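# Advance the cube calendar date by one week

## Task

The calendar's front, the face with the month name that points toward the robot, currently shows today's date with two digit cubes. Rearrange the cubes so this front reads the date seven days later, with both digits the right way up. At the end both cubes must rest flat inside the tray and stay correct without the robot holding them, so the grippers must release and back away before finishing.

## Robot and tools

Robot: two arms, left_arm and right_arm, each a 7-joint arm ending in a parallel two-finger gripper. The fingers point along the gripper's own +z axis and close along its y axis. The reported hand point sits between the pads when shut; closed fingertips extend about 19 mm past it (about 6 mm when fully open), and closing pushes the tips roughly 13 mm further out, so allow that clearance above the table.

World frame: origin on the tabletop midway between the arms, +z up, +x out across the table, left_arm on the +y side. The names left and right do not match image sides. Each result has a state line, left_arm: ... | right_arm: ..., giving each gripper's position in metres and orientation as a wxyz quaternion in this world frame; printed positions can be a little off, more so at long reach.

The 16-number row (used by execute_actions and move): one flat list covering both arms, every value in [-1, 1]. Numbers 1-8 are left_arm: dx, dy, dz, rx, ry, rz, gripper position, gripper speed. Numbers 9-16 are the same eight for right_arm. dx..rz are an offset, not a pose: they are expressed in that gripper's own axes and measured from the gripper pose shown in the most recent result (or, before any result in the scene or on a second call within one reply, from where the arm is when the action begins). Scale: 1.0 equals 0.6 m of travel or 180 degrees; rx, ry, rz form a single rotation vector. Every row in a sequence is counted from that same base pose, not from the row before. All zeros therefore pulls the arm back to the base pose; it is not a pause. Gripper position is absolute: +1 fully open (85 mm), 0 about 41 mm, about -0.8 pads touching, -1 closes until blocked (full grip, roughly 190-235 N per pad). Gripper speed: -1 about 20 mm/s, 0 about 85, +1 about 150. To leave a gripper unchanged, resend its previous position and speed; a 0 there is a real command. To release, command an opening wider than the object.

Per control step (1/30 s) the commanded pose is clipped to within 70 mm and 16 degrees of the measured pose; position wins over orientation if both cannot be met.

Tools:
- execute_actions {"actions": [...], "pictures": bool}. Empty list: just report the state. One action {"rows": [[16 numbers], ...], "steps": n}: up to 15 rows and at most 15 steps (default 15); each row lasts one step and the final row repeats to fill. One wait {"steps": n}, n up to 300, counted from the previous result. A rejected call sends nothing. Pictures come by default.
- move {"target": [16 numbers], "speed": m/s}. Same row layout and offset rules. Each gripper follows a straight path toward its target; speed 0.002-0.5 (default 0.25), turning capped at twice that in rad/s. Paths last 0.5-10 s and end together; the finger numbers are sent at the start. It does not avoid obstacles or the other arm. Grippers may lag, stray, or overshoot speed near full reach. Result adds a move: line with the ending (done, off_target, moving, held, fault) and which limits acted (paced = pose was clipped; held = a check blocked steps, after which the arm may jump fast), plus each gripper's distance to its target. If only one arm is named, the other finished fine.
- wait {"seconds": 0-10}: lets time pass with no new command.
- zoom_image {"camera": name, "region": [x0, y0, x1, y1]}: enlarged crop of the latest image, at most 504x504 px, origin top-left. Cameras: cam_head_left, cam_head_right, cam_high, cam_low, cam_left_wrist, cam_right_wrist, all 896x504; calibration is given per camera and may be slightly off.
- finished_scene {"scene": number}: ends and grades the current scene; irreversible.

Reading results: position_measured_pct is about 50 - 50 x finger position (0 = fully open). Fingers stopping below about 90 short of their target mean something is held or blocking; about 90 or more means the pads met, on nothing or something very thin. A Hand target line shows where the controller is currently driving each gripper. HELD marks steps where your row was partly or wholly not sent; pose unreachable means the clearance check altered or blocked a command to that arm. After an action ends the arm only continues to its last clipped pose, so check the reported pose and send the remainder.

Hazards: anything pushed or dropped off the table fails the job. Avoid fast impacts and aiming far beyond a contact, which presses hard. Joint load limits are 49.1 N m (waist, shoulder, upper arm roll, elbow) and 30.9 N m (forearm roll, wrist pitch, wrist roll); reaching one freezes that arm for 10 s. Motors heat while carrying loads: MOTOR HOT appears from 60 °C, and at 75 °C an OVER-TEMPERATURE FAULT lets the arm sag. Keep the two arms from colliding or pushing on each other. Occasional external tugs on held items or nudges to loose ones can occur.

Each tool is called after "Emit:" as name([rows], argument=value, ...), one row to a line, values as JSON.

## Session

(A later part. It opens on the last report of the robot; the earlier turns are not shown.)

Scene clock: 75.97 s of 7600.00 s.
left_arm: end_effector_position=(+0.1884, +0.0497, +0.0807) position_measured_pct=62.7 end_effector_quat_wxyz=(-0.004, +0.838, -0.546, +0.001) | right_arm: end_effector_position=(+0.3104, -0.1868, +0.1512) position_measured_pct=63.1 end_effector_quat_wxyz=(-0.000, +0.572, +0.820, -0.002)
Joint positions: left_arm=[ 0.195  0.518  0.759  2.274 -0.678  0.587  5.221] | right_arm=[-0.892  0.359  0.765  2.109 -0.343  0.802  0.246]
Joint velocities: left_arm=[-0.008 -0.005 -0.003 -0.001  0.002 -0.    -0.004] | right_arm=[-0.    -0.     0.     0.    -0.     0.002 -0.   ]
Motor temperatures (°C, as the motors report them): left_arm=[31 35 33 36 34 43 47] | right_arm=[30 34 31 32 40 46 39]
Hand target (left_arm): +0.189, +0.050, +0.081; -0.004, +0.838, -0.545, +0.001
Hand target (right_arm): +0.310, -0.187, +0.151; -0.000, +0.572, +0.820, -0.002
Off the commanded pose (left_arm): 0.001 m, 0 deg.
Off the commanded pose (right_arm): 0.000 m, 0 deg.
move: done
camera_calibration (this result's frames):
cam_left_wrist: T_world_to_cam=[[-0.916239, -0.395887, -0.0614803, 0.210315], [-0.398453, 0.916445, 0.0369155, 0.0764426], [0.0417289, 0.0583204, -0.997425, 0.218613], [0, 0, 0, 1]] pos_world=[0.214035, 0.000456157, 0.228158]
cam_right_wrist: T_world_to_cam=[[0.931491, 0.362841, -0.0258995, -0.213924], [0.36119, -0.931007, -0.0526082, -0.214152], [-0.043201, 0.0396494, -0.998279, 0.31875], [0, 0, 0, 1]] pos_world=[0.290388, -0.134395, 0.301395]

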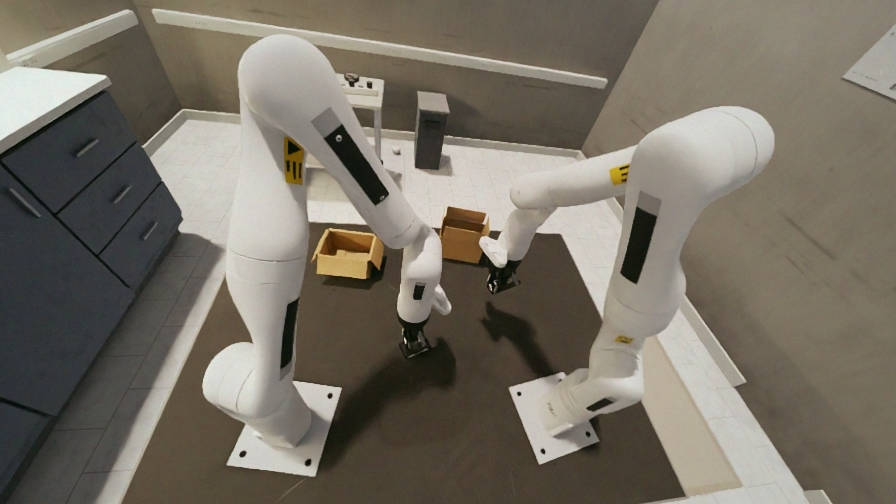

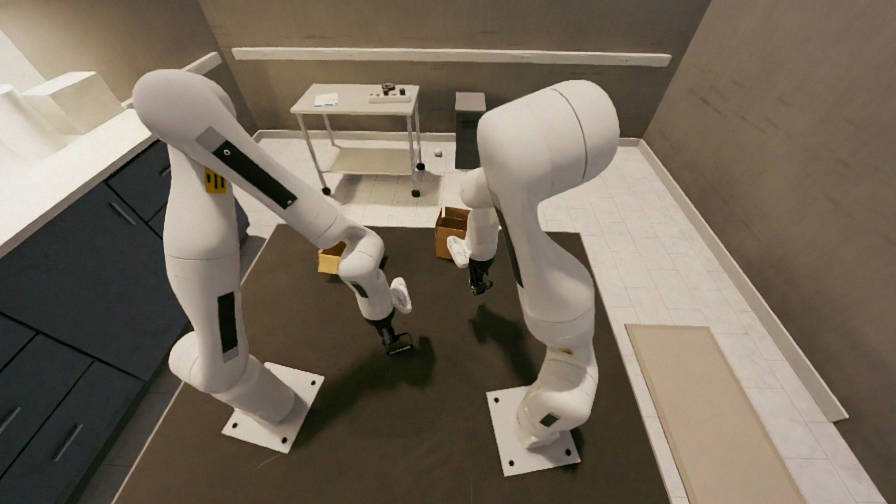

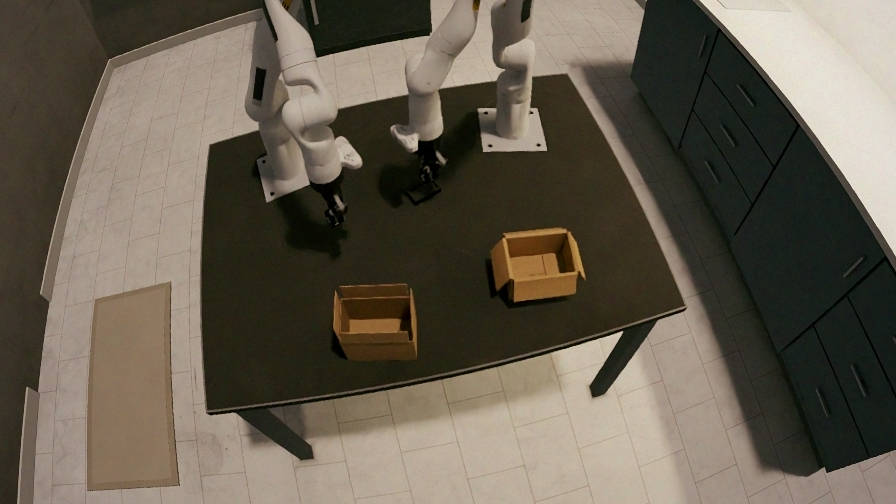

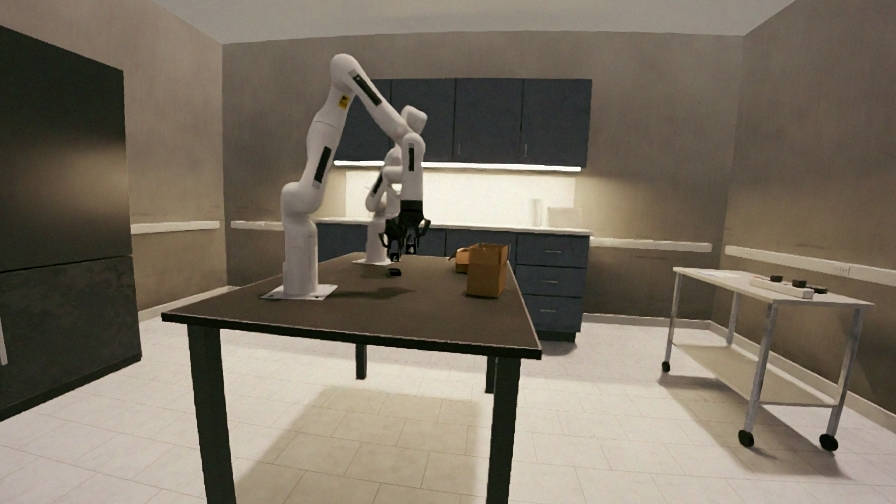

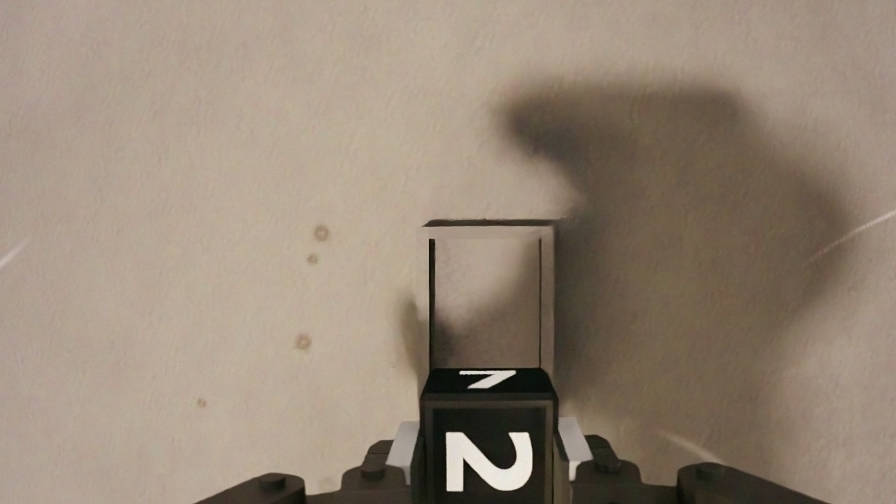

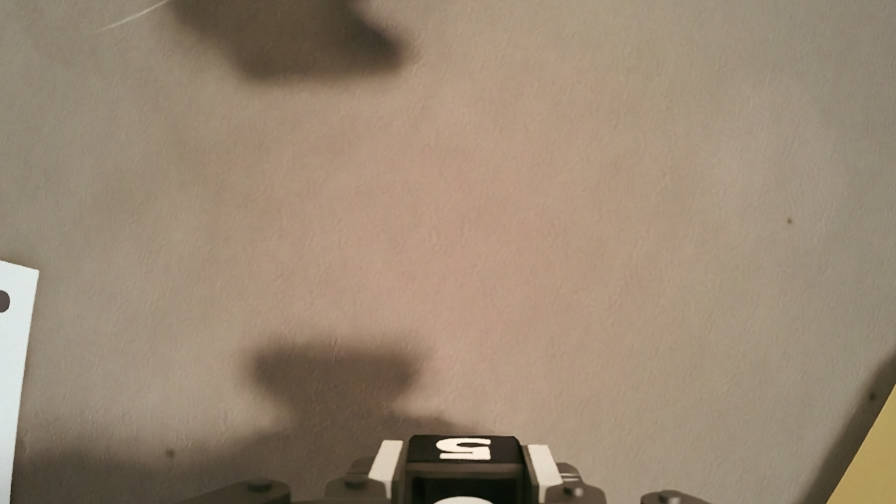

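Emit:
move(target=[0.0535,0.0003,0.03,0,0,0,-1,-0.3, 0,0,0,0,0,0,-1,-0.3], speed=0.04)

Emit:
zoom_image(camera="cam_low", region=[360, 230, 430, 285])

Scene clock: 81.83 s of 7600.00 s.
left_arm: end_effector_position=(+0.2015, +0.0203, +0.0628) position_measured_pct=62.7 end_effector_quat_wxyz=(-0.004, +0.838, -0.545, +0.001) | right_arm: end_effector_position=(+0.3104, -0.1868, +0.1512) position_measured_pct=63.1 end_effector_quat_wxyz=(-0.000, +0.572, +0.820, -0.002)
Joint positions: left_arm=[ 0.274  0.604  0.698  2.191 -0.729  0.594  5.262] | right_arm=[-0.892  0.359  0.765  2.109 -0.343  0.802  0.246]
Joint velocities: left_arm=[ 0.004  0.005  0.001 -0.     0.001 -0.    -0.001] | right_arm=[-0.     0.     0.001  0.     0.    -0.    -0.   ]
Motor temperatures (°C, as the motors report them): left_arm=[31 35 33 36 34 43 47] | right_arm=[30 34 31 32 40 46 39]
Hand target (left_arm): +0.201, +0.020, +0.063; -0.004, +0.838, -0.546, +0.001
Hand target (right_arm): +0.310, -0.187, +0.151; -0.000, +0.572, +0.820, -0.002
Off the commanded pose (left_arm): 0.000 m, 0 deg.
Off the commanded pose (right_arm): 0.000 m, 0 deg.
After step 90, 1.70 s passed at rest.
move: done
camera_calibration (this result's frames):
cam_left_wrist: T_world_to_cam=[[-0.916009, -0.396332, -0.0620286, 0.2096], [-0.398914, 0.916261, 0.0365172, 0.109353], [0.0423615, 0.0581941, -0.997406, 0.201804], [0, 0, 0, 1]] pos_world=[0.227069, -0.0288688, 0.210289]
cam_right_wrist: T_world_to_cam=[[0.931491, 0.362841, -0.0258966, -0.213926], [0.36119, -0.931007, -0.0526072, -0.214153], [-0.043198, 0.0396496, -0.998279, 0.318749], [0, 0, 0, 1]] pos_world=[0.290389, -0.134395, 0.301395]

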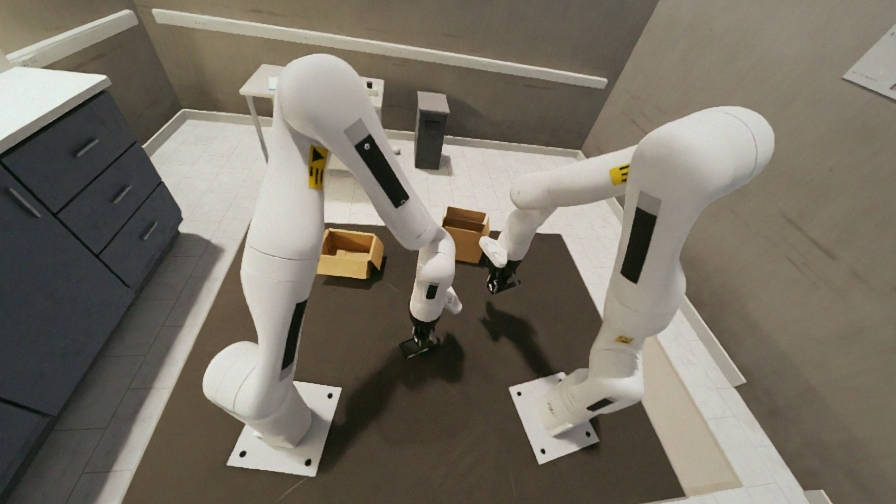

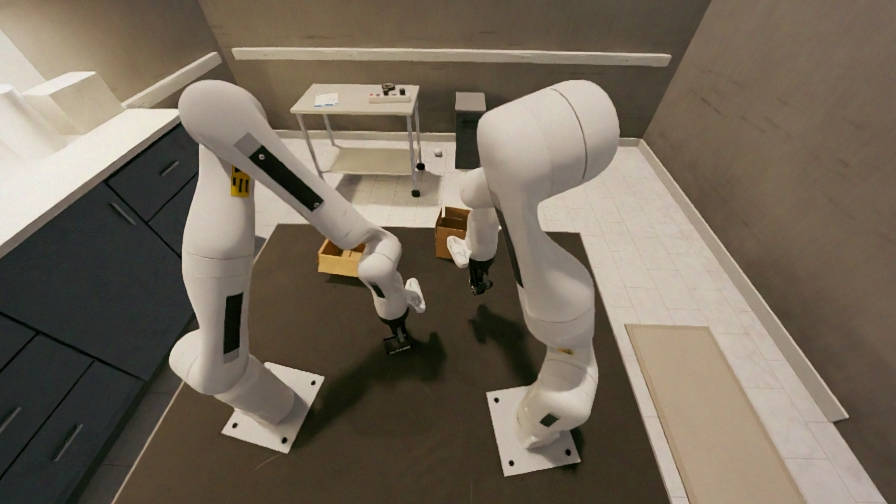

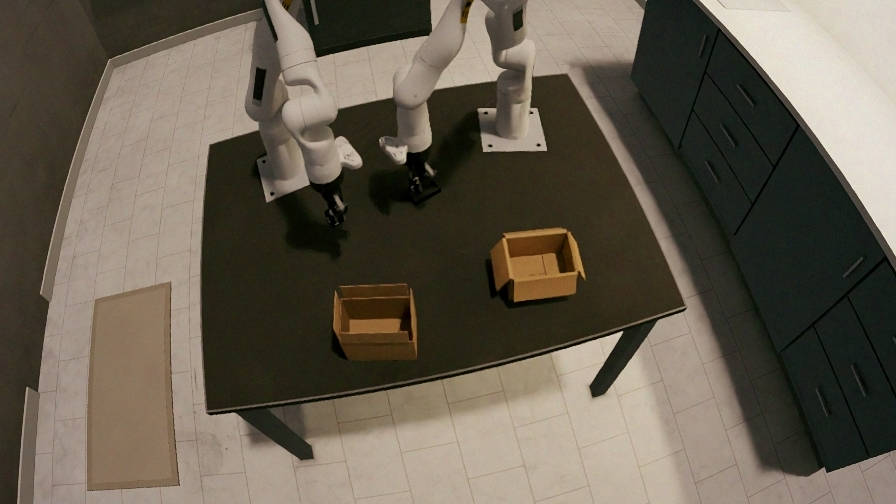

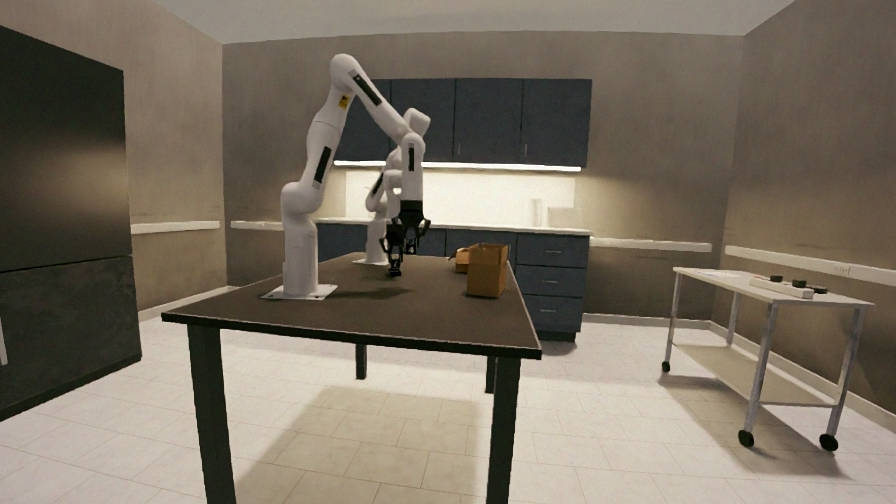

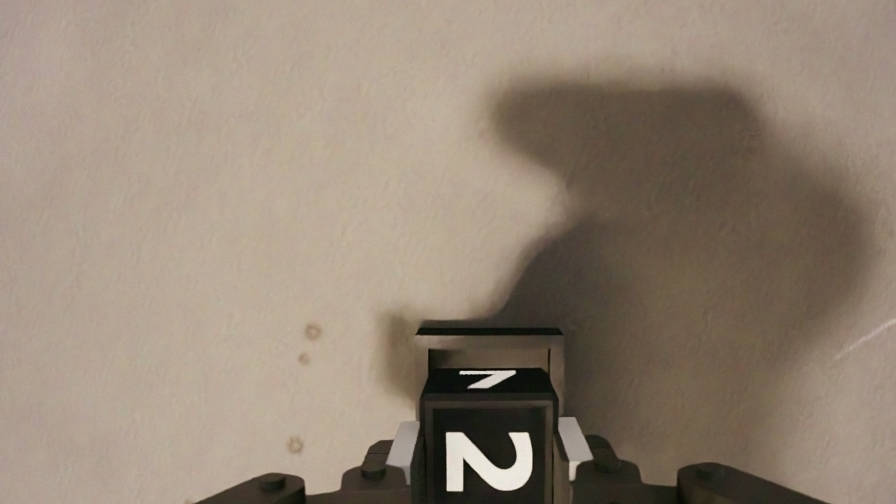

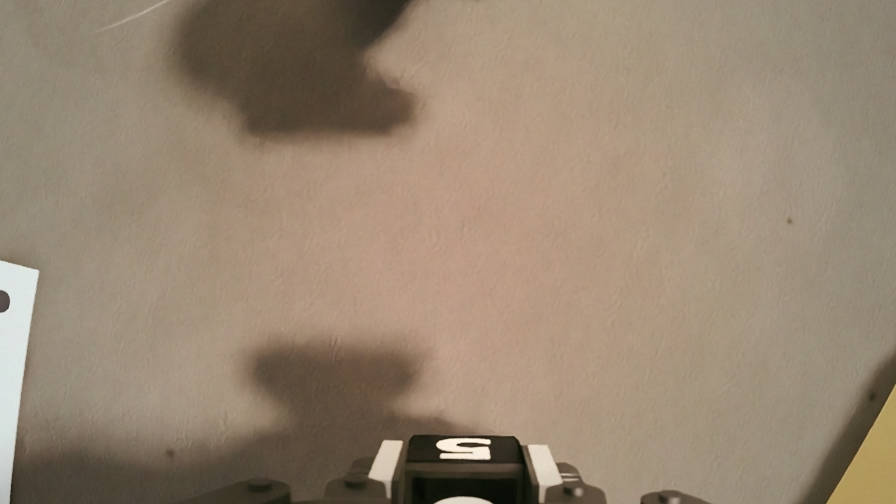

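Region (360, 230, 430, 285) of cam_low's 896x504 image, scaled by 7.200, with more detail than that image has; it fills the top 396 rows of this view, and the rest is white.

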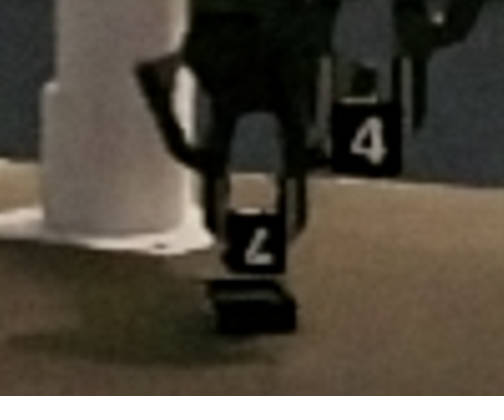

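Emit:
move(target=[0.002,0,0.034,0,0,0,-1,-0.3, 0,0,0,0,0,0,-1,-0.3], speed=0.02)

Emit:
zoom_image(camera="cam_low", region=[360, 230, 430, 285])

Scene clock: 85.10 s of 7600.00 s.
left_arm: end_effector_position=(+0.2023, +0.0193, +0.0424) position_measured_pct=62.7 end_effector_quat_wxyz=(-0.004, +0.838, -0.545, +0.001) | right_arm: end_effector_position=(+0.3104, -0.1868, +0.1512) position_measured_pct=63.1 end_effector_quat_wxyz=(-0.000, +0.572, +0.820, -0.002)
Joint positions: left_arm=[ 0.323  0.647  0.631  2.201 -0.792  0.536  5.315] | right_arm=[-0.892  0.359  0.765  2.109 -0.343  0.802  0.246]
Joint velocities: left_arm=[ 0.003  0.003  0.001  0.001 -0.002  0.     0.   ] | right_arm=[-0.001 -0.    -0.    -0.     0.    -0.002  0.   ]
Motor temperatures (°C, as the motors report them): left_arm=[31 35 33 36 34 43 47] | right_arm=[30 34 31 32 40 46 39]
Hand target (left_arm): +0.202, +0.019, +0.042; -0.004, +0.838, -0.545, +0.001
Hand target (right_arm): +0.310, -0.187, +0.151; -0.000, +0.572, +0.820, -0.002
Off the commanded pose (left_arm): 0.000 m, 0 deg.
Off the commanded pose (right_arm): 0.000 m, 0 deg.
move: done
camera_calibration (this result's frames):
cam_left_wrist: T_world_to_cam=[[-0.915845, -0.396657, -0.062385, 0.208678], [-0.39925, 0.916124, 0.0362938, 0.11141], [0.0427563, 0.0581467, -0.997392, 0.181455], [0, 0, 0, 1]] pos_world=[0.227838, -0.0298429, 0.189956]
cam_right_wrist: T_world_to_cam=[[0.931491, 0.362841, -0.0258937, -0.213928], [0.36119, -0.931007, -0.0526063, -0.214153], [-0.0431949, 0.0396497, -0.99828, 0.318749], [0, 0, 0, 1]] pos_world=[0.29039, -0.134394, 0.301395]

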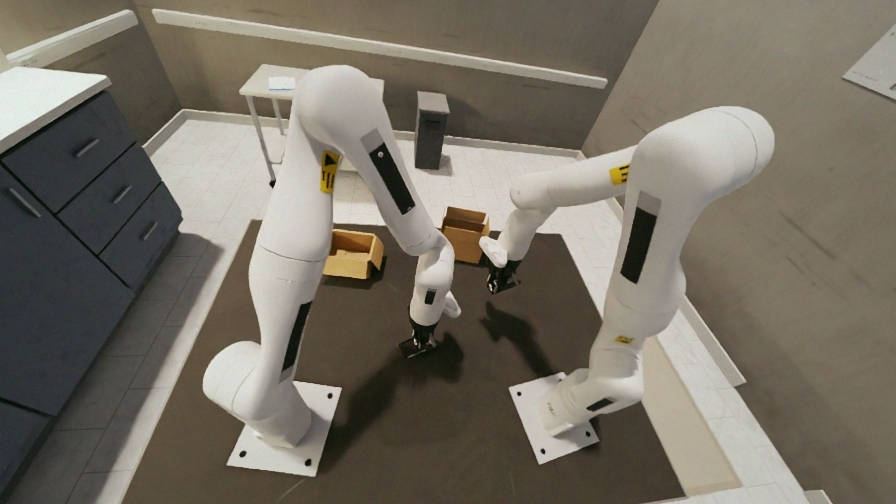

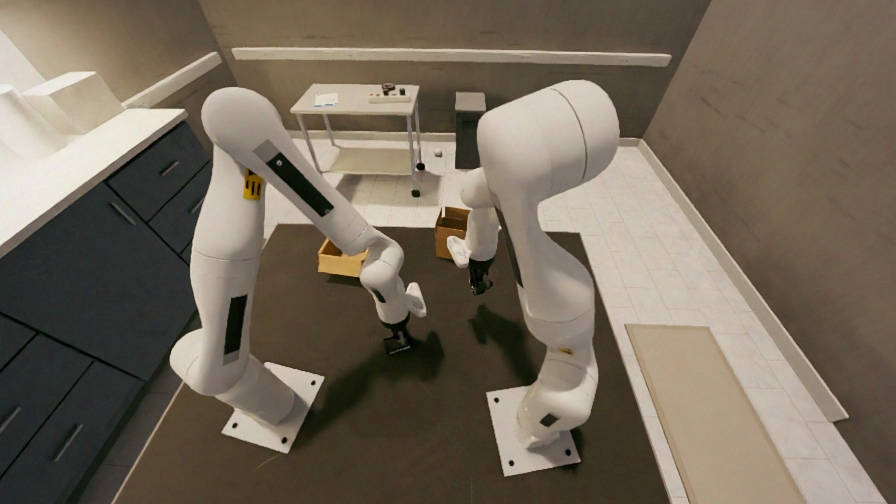

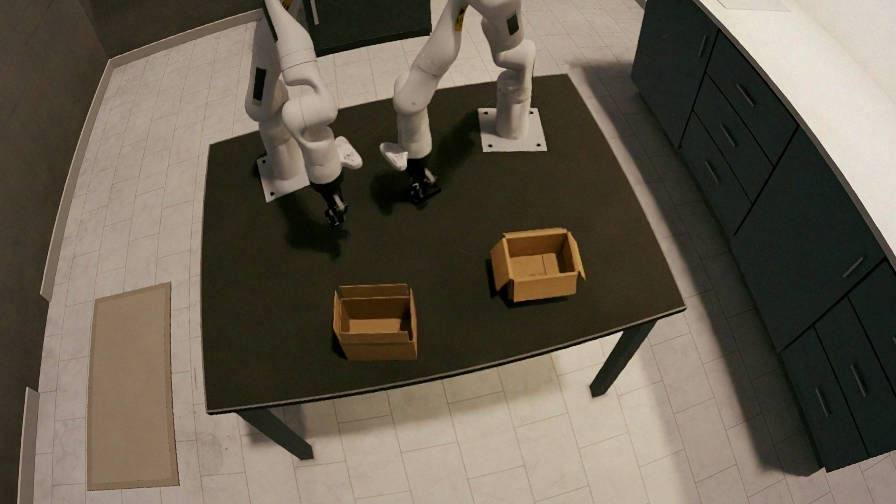

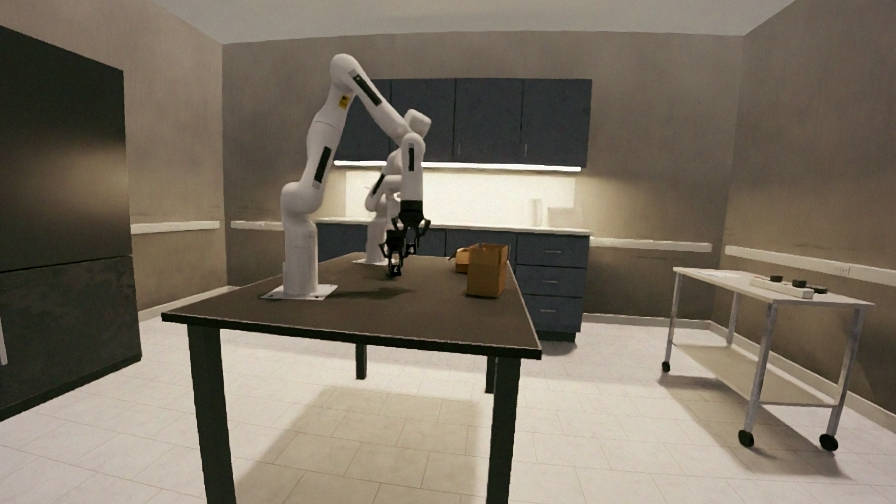

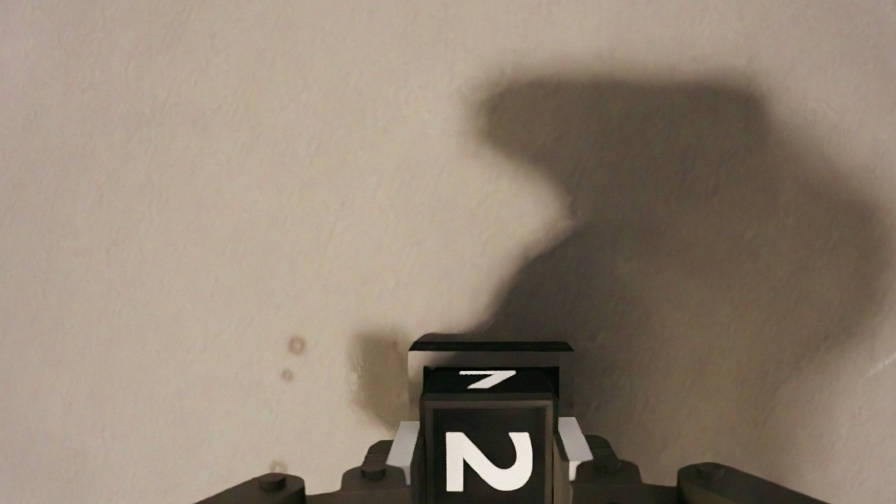

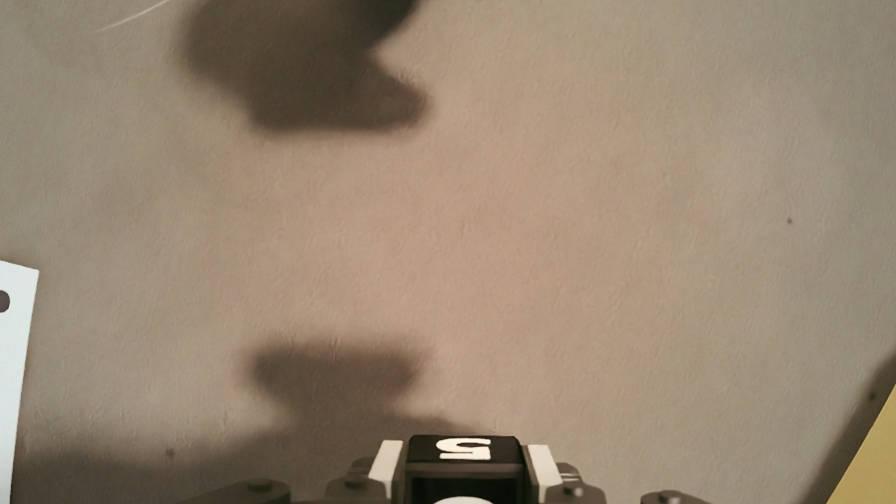

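Region (360, 230, 430, 285) of cam_low's 896x504 image, scaled by 7.200, with more detail than that image has; it fills the top 396 rows of this view, and the rest is white.

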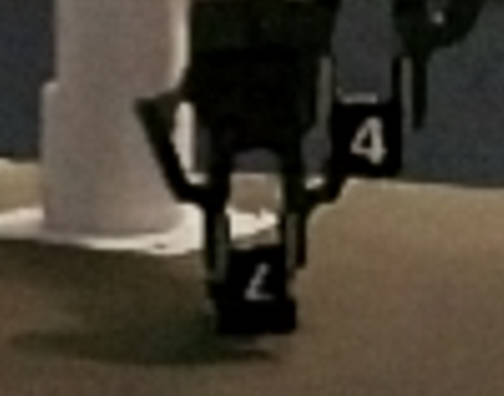

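Seated snugly at the end. Release and lift.

Emit:
move(target=[0,0,0,0,0,0,0.3,-0.3, 0,0,0,0,0,0,-1,-0.3])

Emit:
move(target=[0,0,-0.1,0,0,0,0.3,-0.3, 0,0,0,0,0,0,-1,-0.3], speed=0.12)

Scene clock: 87.20 s of 7600.00 s.
left_arm: end_effector_position=(+0.2023, +0.0193, +0.0424) position_measured_pct=34.9 end_effector_quat_wxyz=(-0.004, +0.838, -0.545, +0.001) | right_arm: end_effector_position=(+0.3104, -0.1868, +0.1512) position_measured_pct=63.1 end_effector_quat_wxyz=(-0.000, +0.572, +0.820, -0.002)
Joint positions: left_arm=[ 0.323  0.647  0.631  2.201 -0.792  0.536  5.315] | right_arm=[-0.892  0.359  0.765  2.109 -0.343  0.802  0.246]
Joint velocities: left_arm=[-0.     0.001 -0.001  0.002 -0.001  0.001  0.001] | right_arm=[-0.     0.    -0.001 -0.     0.    -0.002 -0.   ]
Motor temperatures (°C, as the motors report them): left_arm=[31 35 33 36 34 43 47] | right_arm=[30 34 31 32 40 46 39]
Hand target (left_arm): +0.202, +0.019, +0.042; -0.004, +0.838, -0.545, +0.001
Hand target (right_arm): +0.310, -0.187, +0.151; -0.000, +0.572, +0.820, -0.002
Off the commanded pose (left_arm): 0.000 m, 0 deg.
Off the commanded pose (right_arm): 0.000 m, 0 deg.
move: done
camera_calibration (this result's frames):
cam_left_wrist: T_world_to_cam=[[-0.915845, -0.396656, -0.0623845, 0.208677], [-0.399249, 0.916124, 0.0362906, 0.111412], [0.0427571, 0.0581435, -0.997392, 0.181455], [0, 0, 0, 1]] pos_world=[0.227839, -0.0298443, 0.189957]
cam_right_wrist: T_world_to_cam=[[0.931491, 0.362841, -0.025891, -0.21393], [0.36119, -0.931007, -0.0526052, -0.214154], [-0.043192, 0.0396497, -0.99828, 0.318748], [0, 0, 0, 1]] pos_world=[0.290391, -0.134394, 0.301395]

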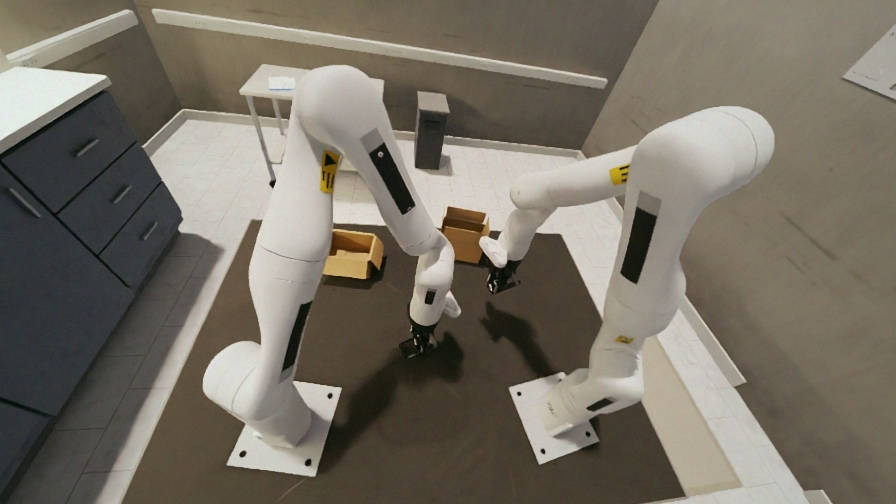

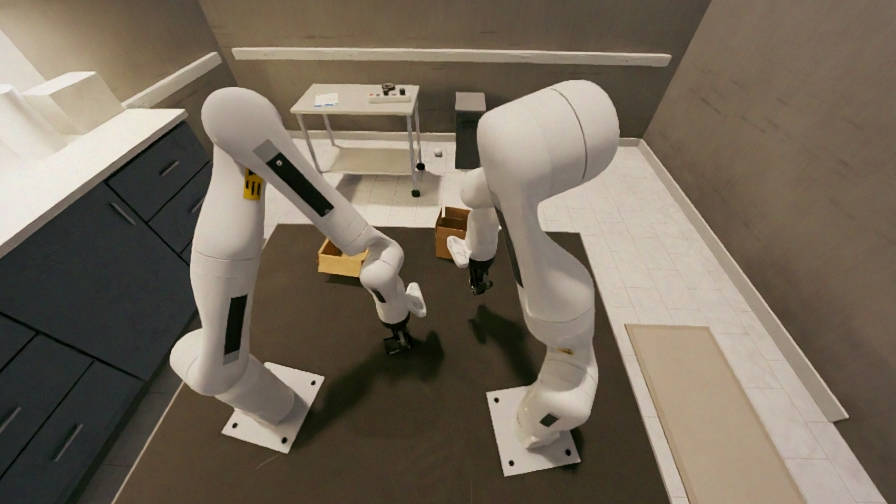

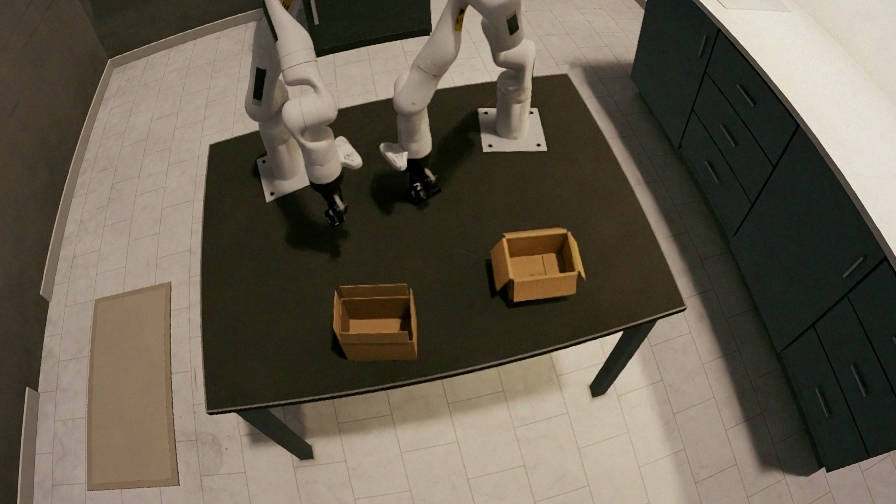

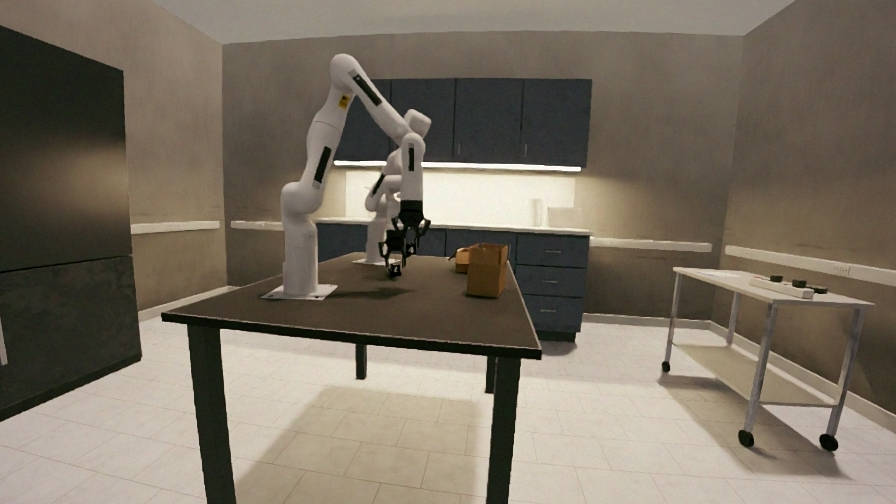

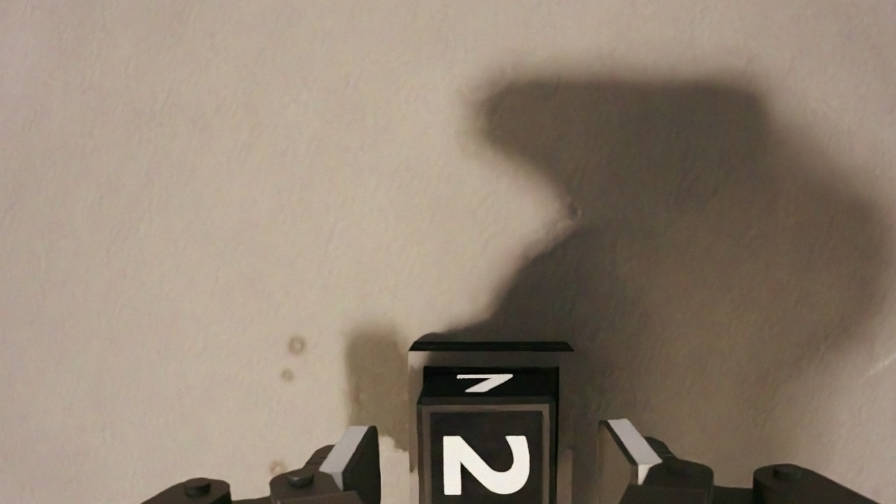

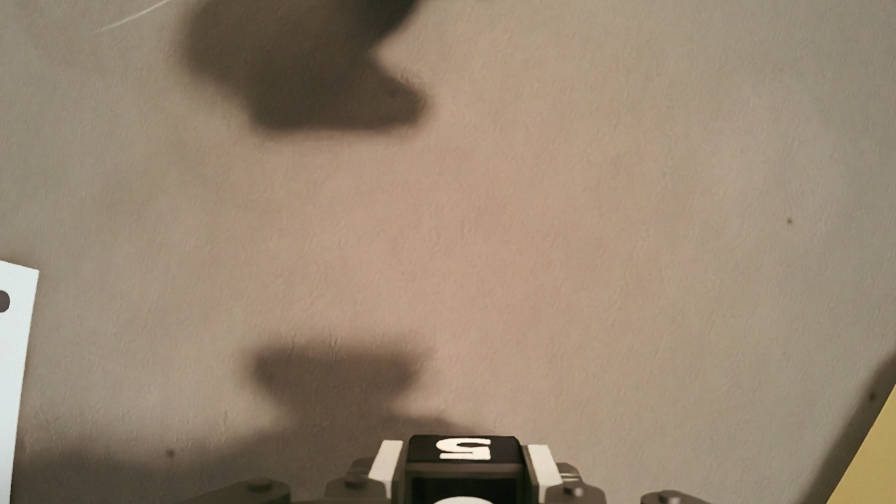

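Scene clock: 88.03 s of 7600.00 s.
left_arm: end_effector_position=(+0.2013, +0.0190, +0.1023) position_measured_pct=34.9 end_effector_quat_wxyz=(-0.004, +0.838, -0.546, +0.001) | right_arm: end_effector_position=(+0.3104, -0.1868, +0.1512) position_measured_pct=63.1 end_effector_quat_wxyz=(-0.000, +0.572, +0.820, -0.002)
Joint positions: left_arm=[ 0.191  0.525  0.808  2.15  -0.603  0.707  5.154] | right_arm=[-0.892  0.359  0.765  2.109 -0.343  0.802  0.246]
Joint velocities: left_arm=[-0.009 -0.007 -0.004 -0.     0.002 -0.    -0.003] | right_arm=[ 0.001 -0.    -0.    -0.     0.     0.001 -0.   ]
Motor temperatures (°C, as the motors report them): left_arm=[31 35 33 36 34 43 47] | right_arm=[30 34 31 32 40 46 39]
Hand target (left_arm): +0.202, +0.019, +0.102; -0.004, +0.838, -0.545, +0.001
Hand target (right_arm): +0.310, -0.187, +0.151; -0.000, +0.572, +0.820, -0.002
Off the commanded pose (left_arm): 0.001 m, 0 deg.
Off the commanded pose (right_arm): 0.000 m, 0 deg.
move: done
camera_calibration (this result's frames):
cam_left_wrist: T_world_to_cam=[[-0.91637, -0.395617, -0.0612599, 0.211347], [-0.398171, 0.916567, 0.0369321, 0.108876], [0.0415379, 0.0582354, -0.997438, 0.241445], [0, 0, 0, 1]] pos_world=[0.226994, -0.0302406, 0.249753]
cam_right_wrist: T_world_to_cam=[[0.931491, 0.362841, -0.025888, -0.213932], [0.361191, -0.931007, -0.0526043, -0.214154], [-0.0431889, 0.03965, -0.99828, 0.318748], [0, 0, 0, 1]] pos_world=[0.290392, -0.134394, 0.301396]

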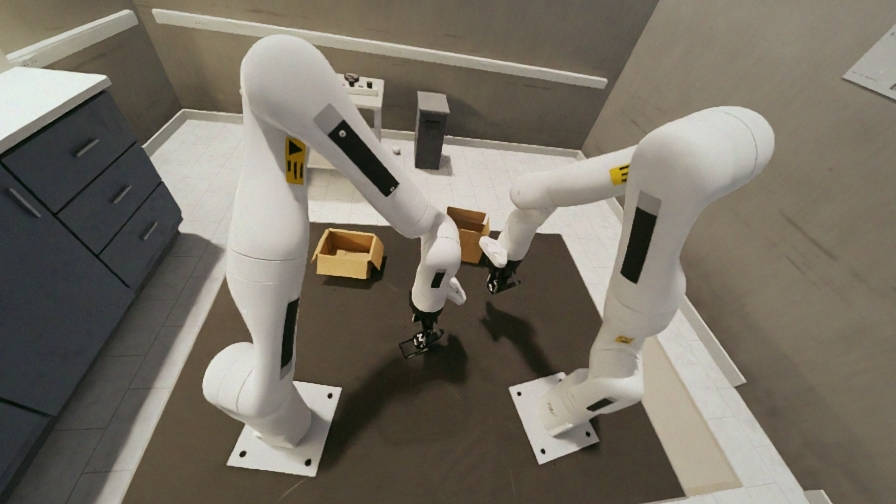

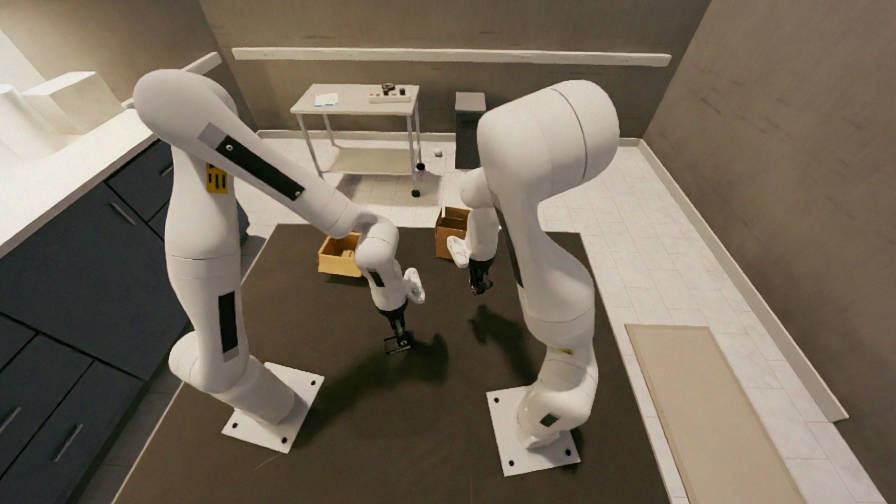

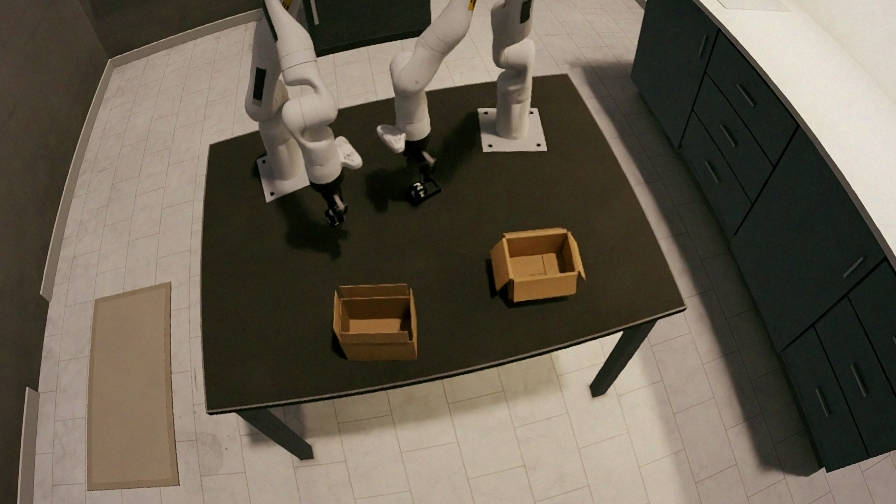

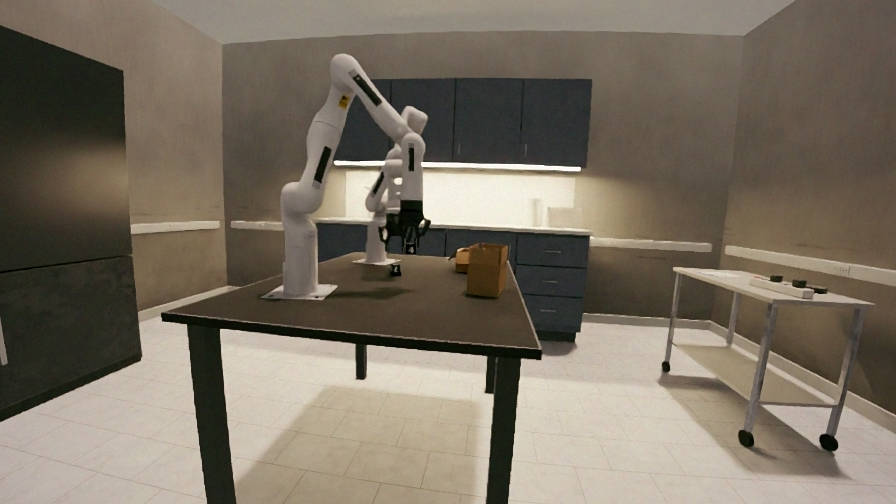

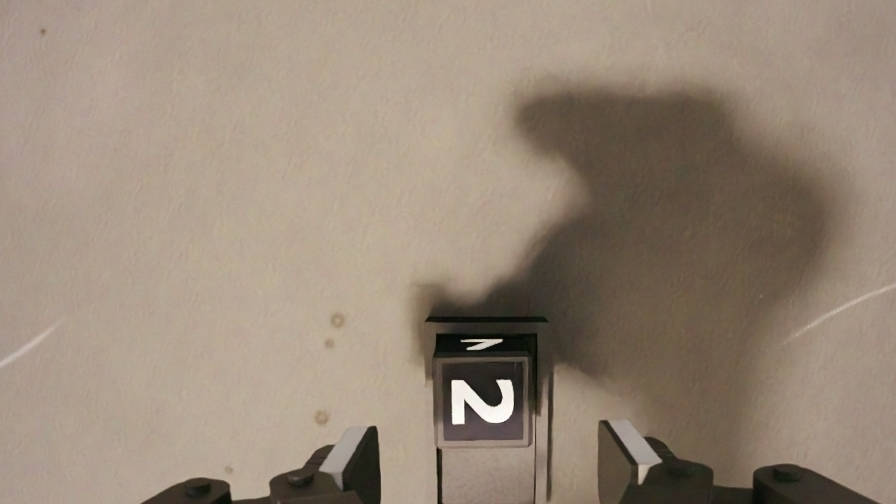

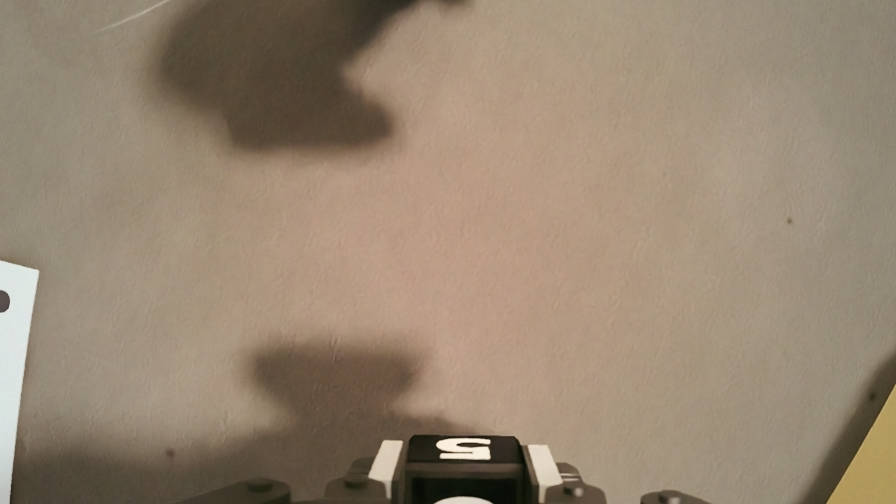

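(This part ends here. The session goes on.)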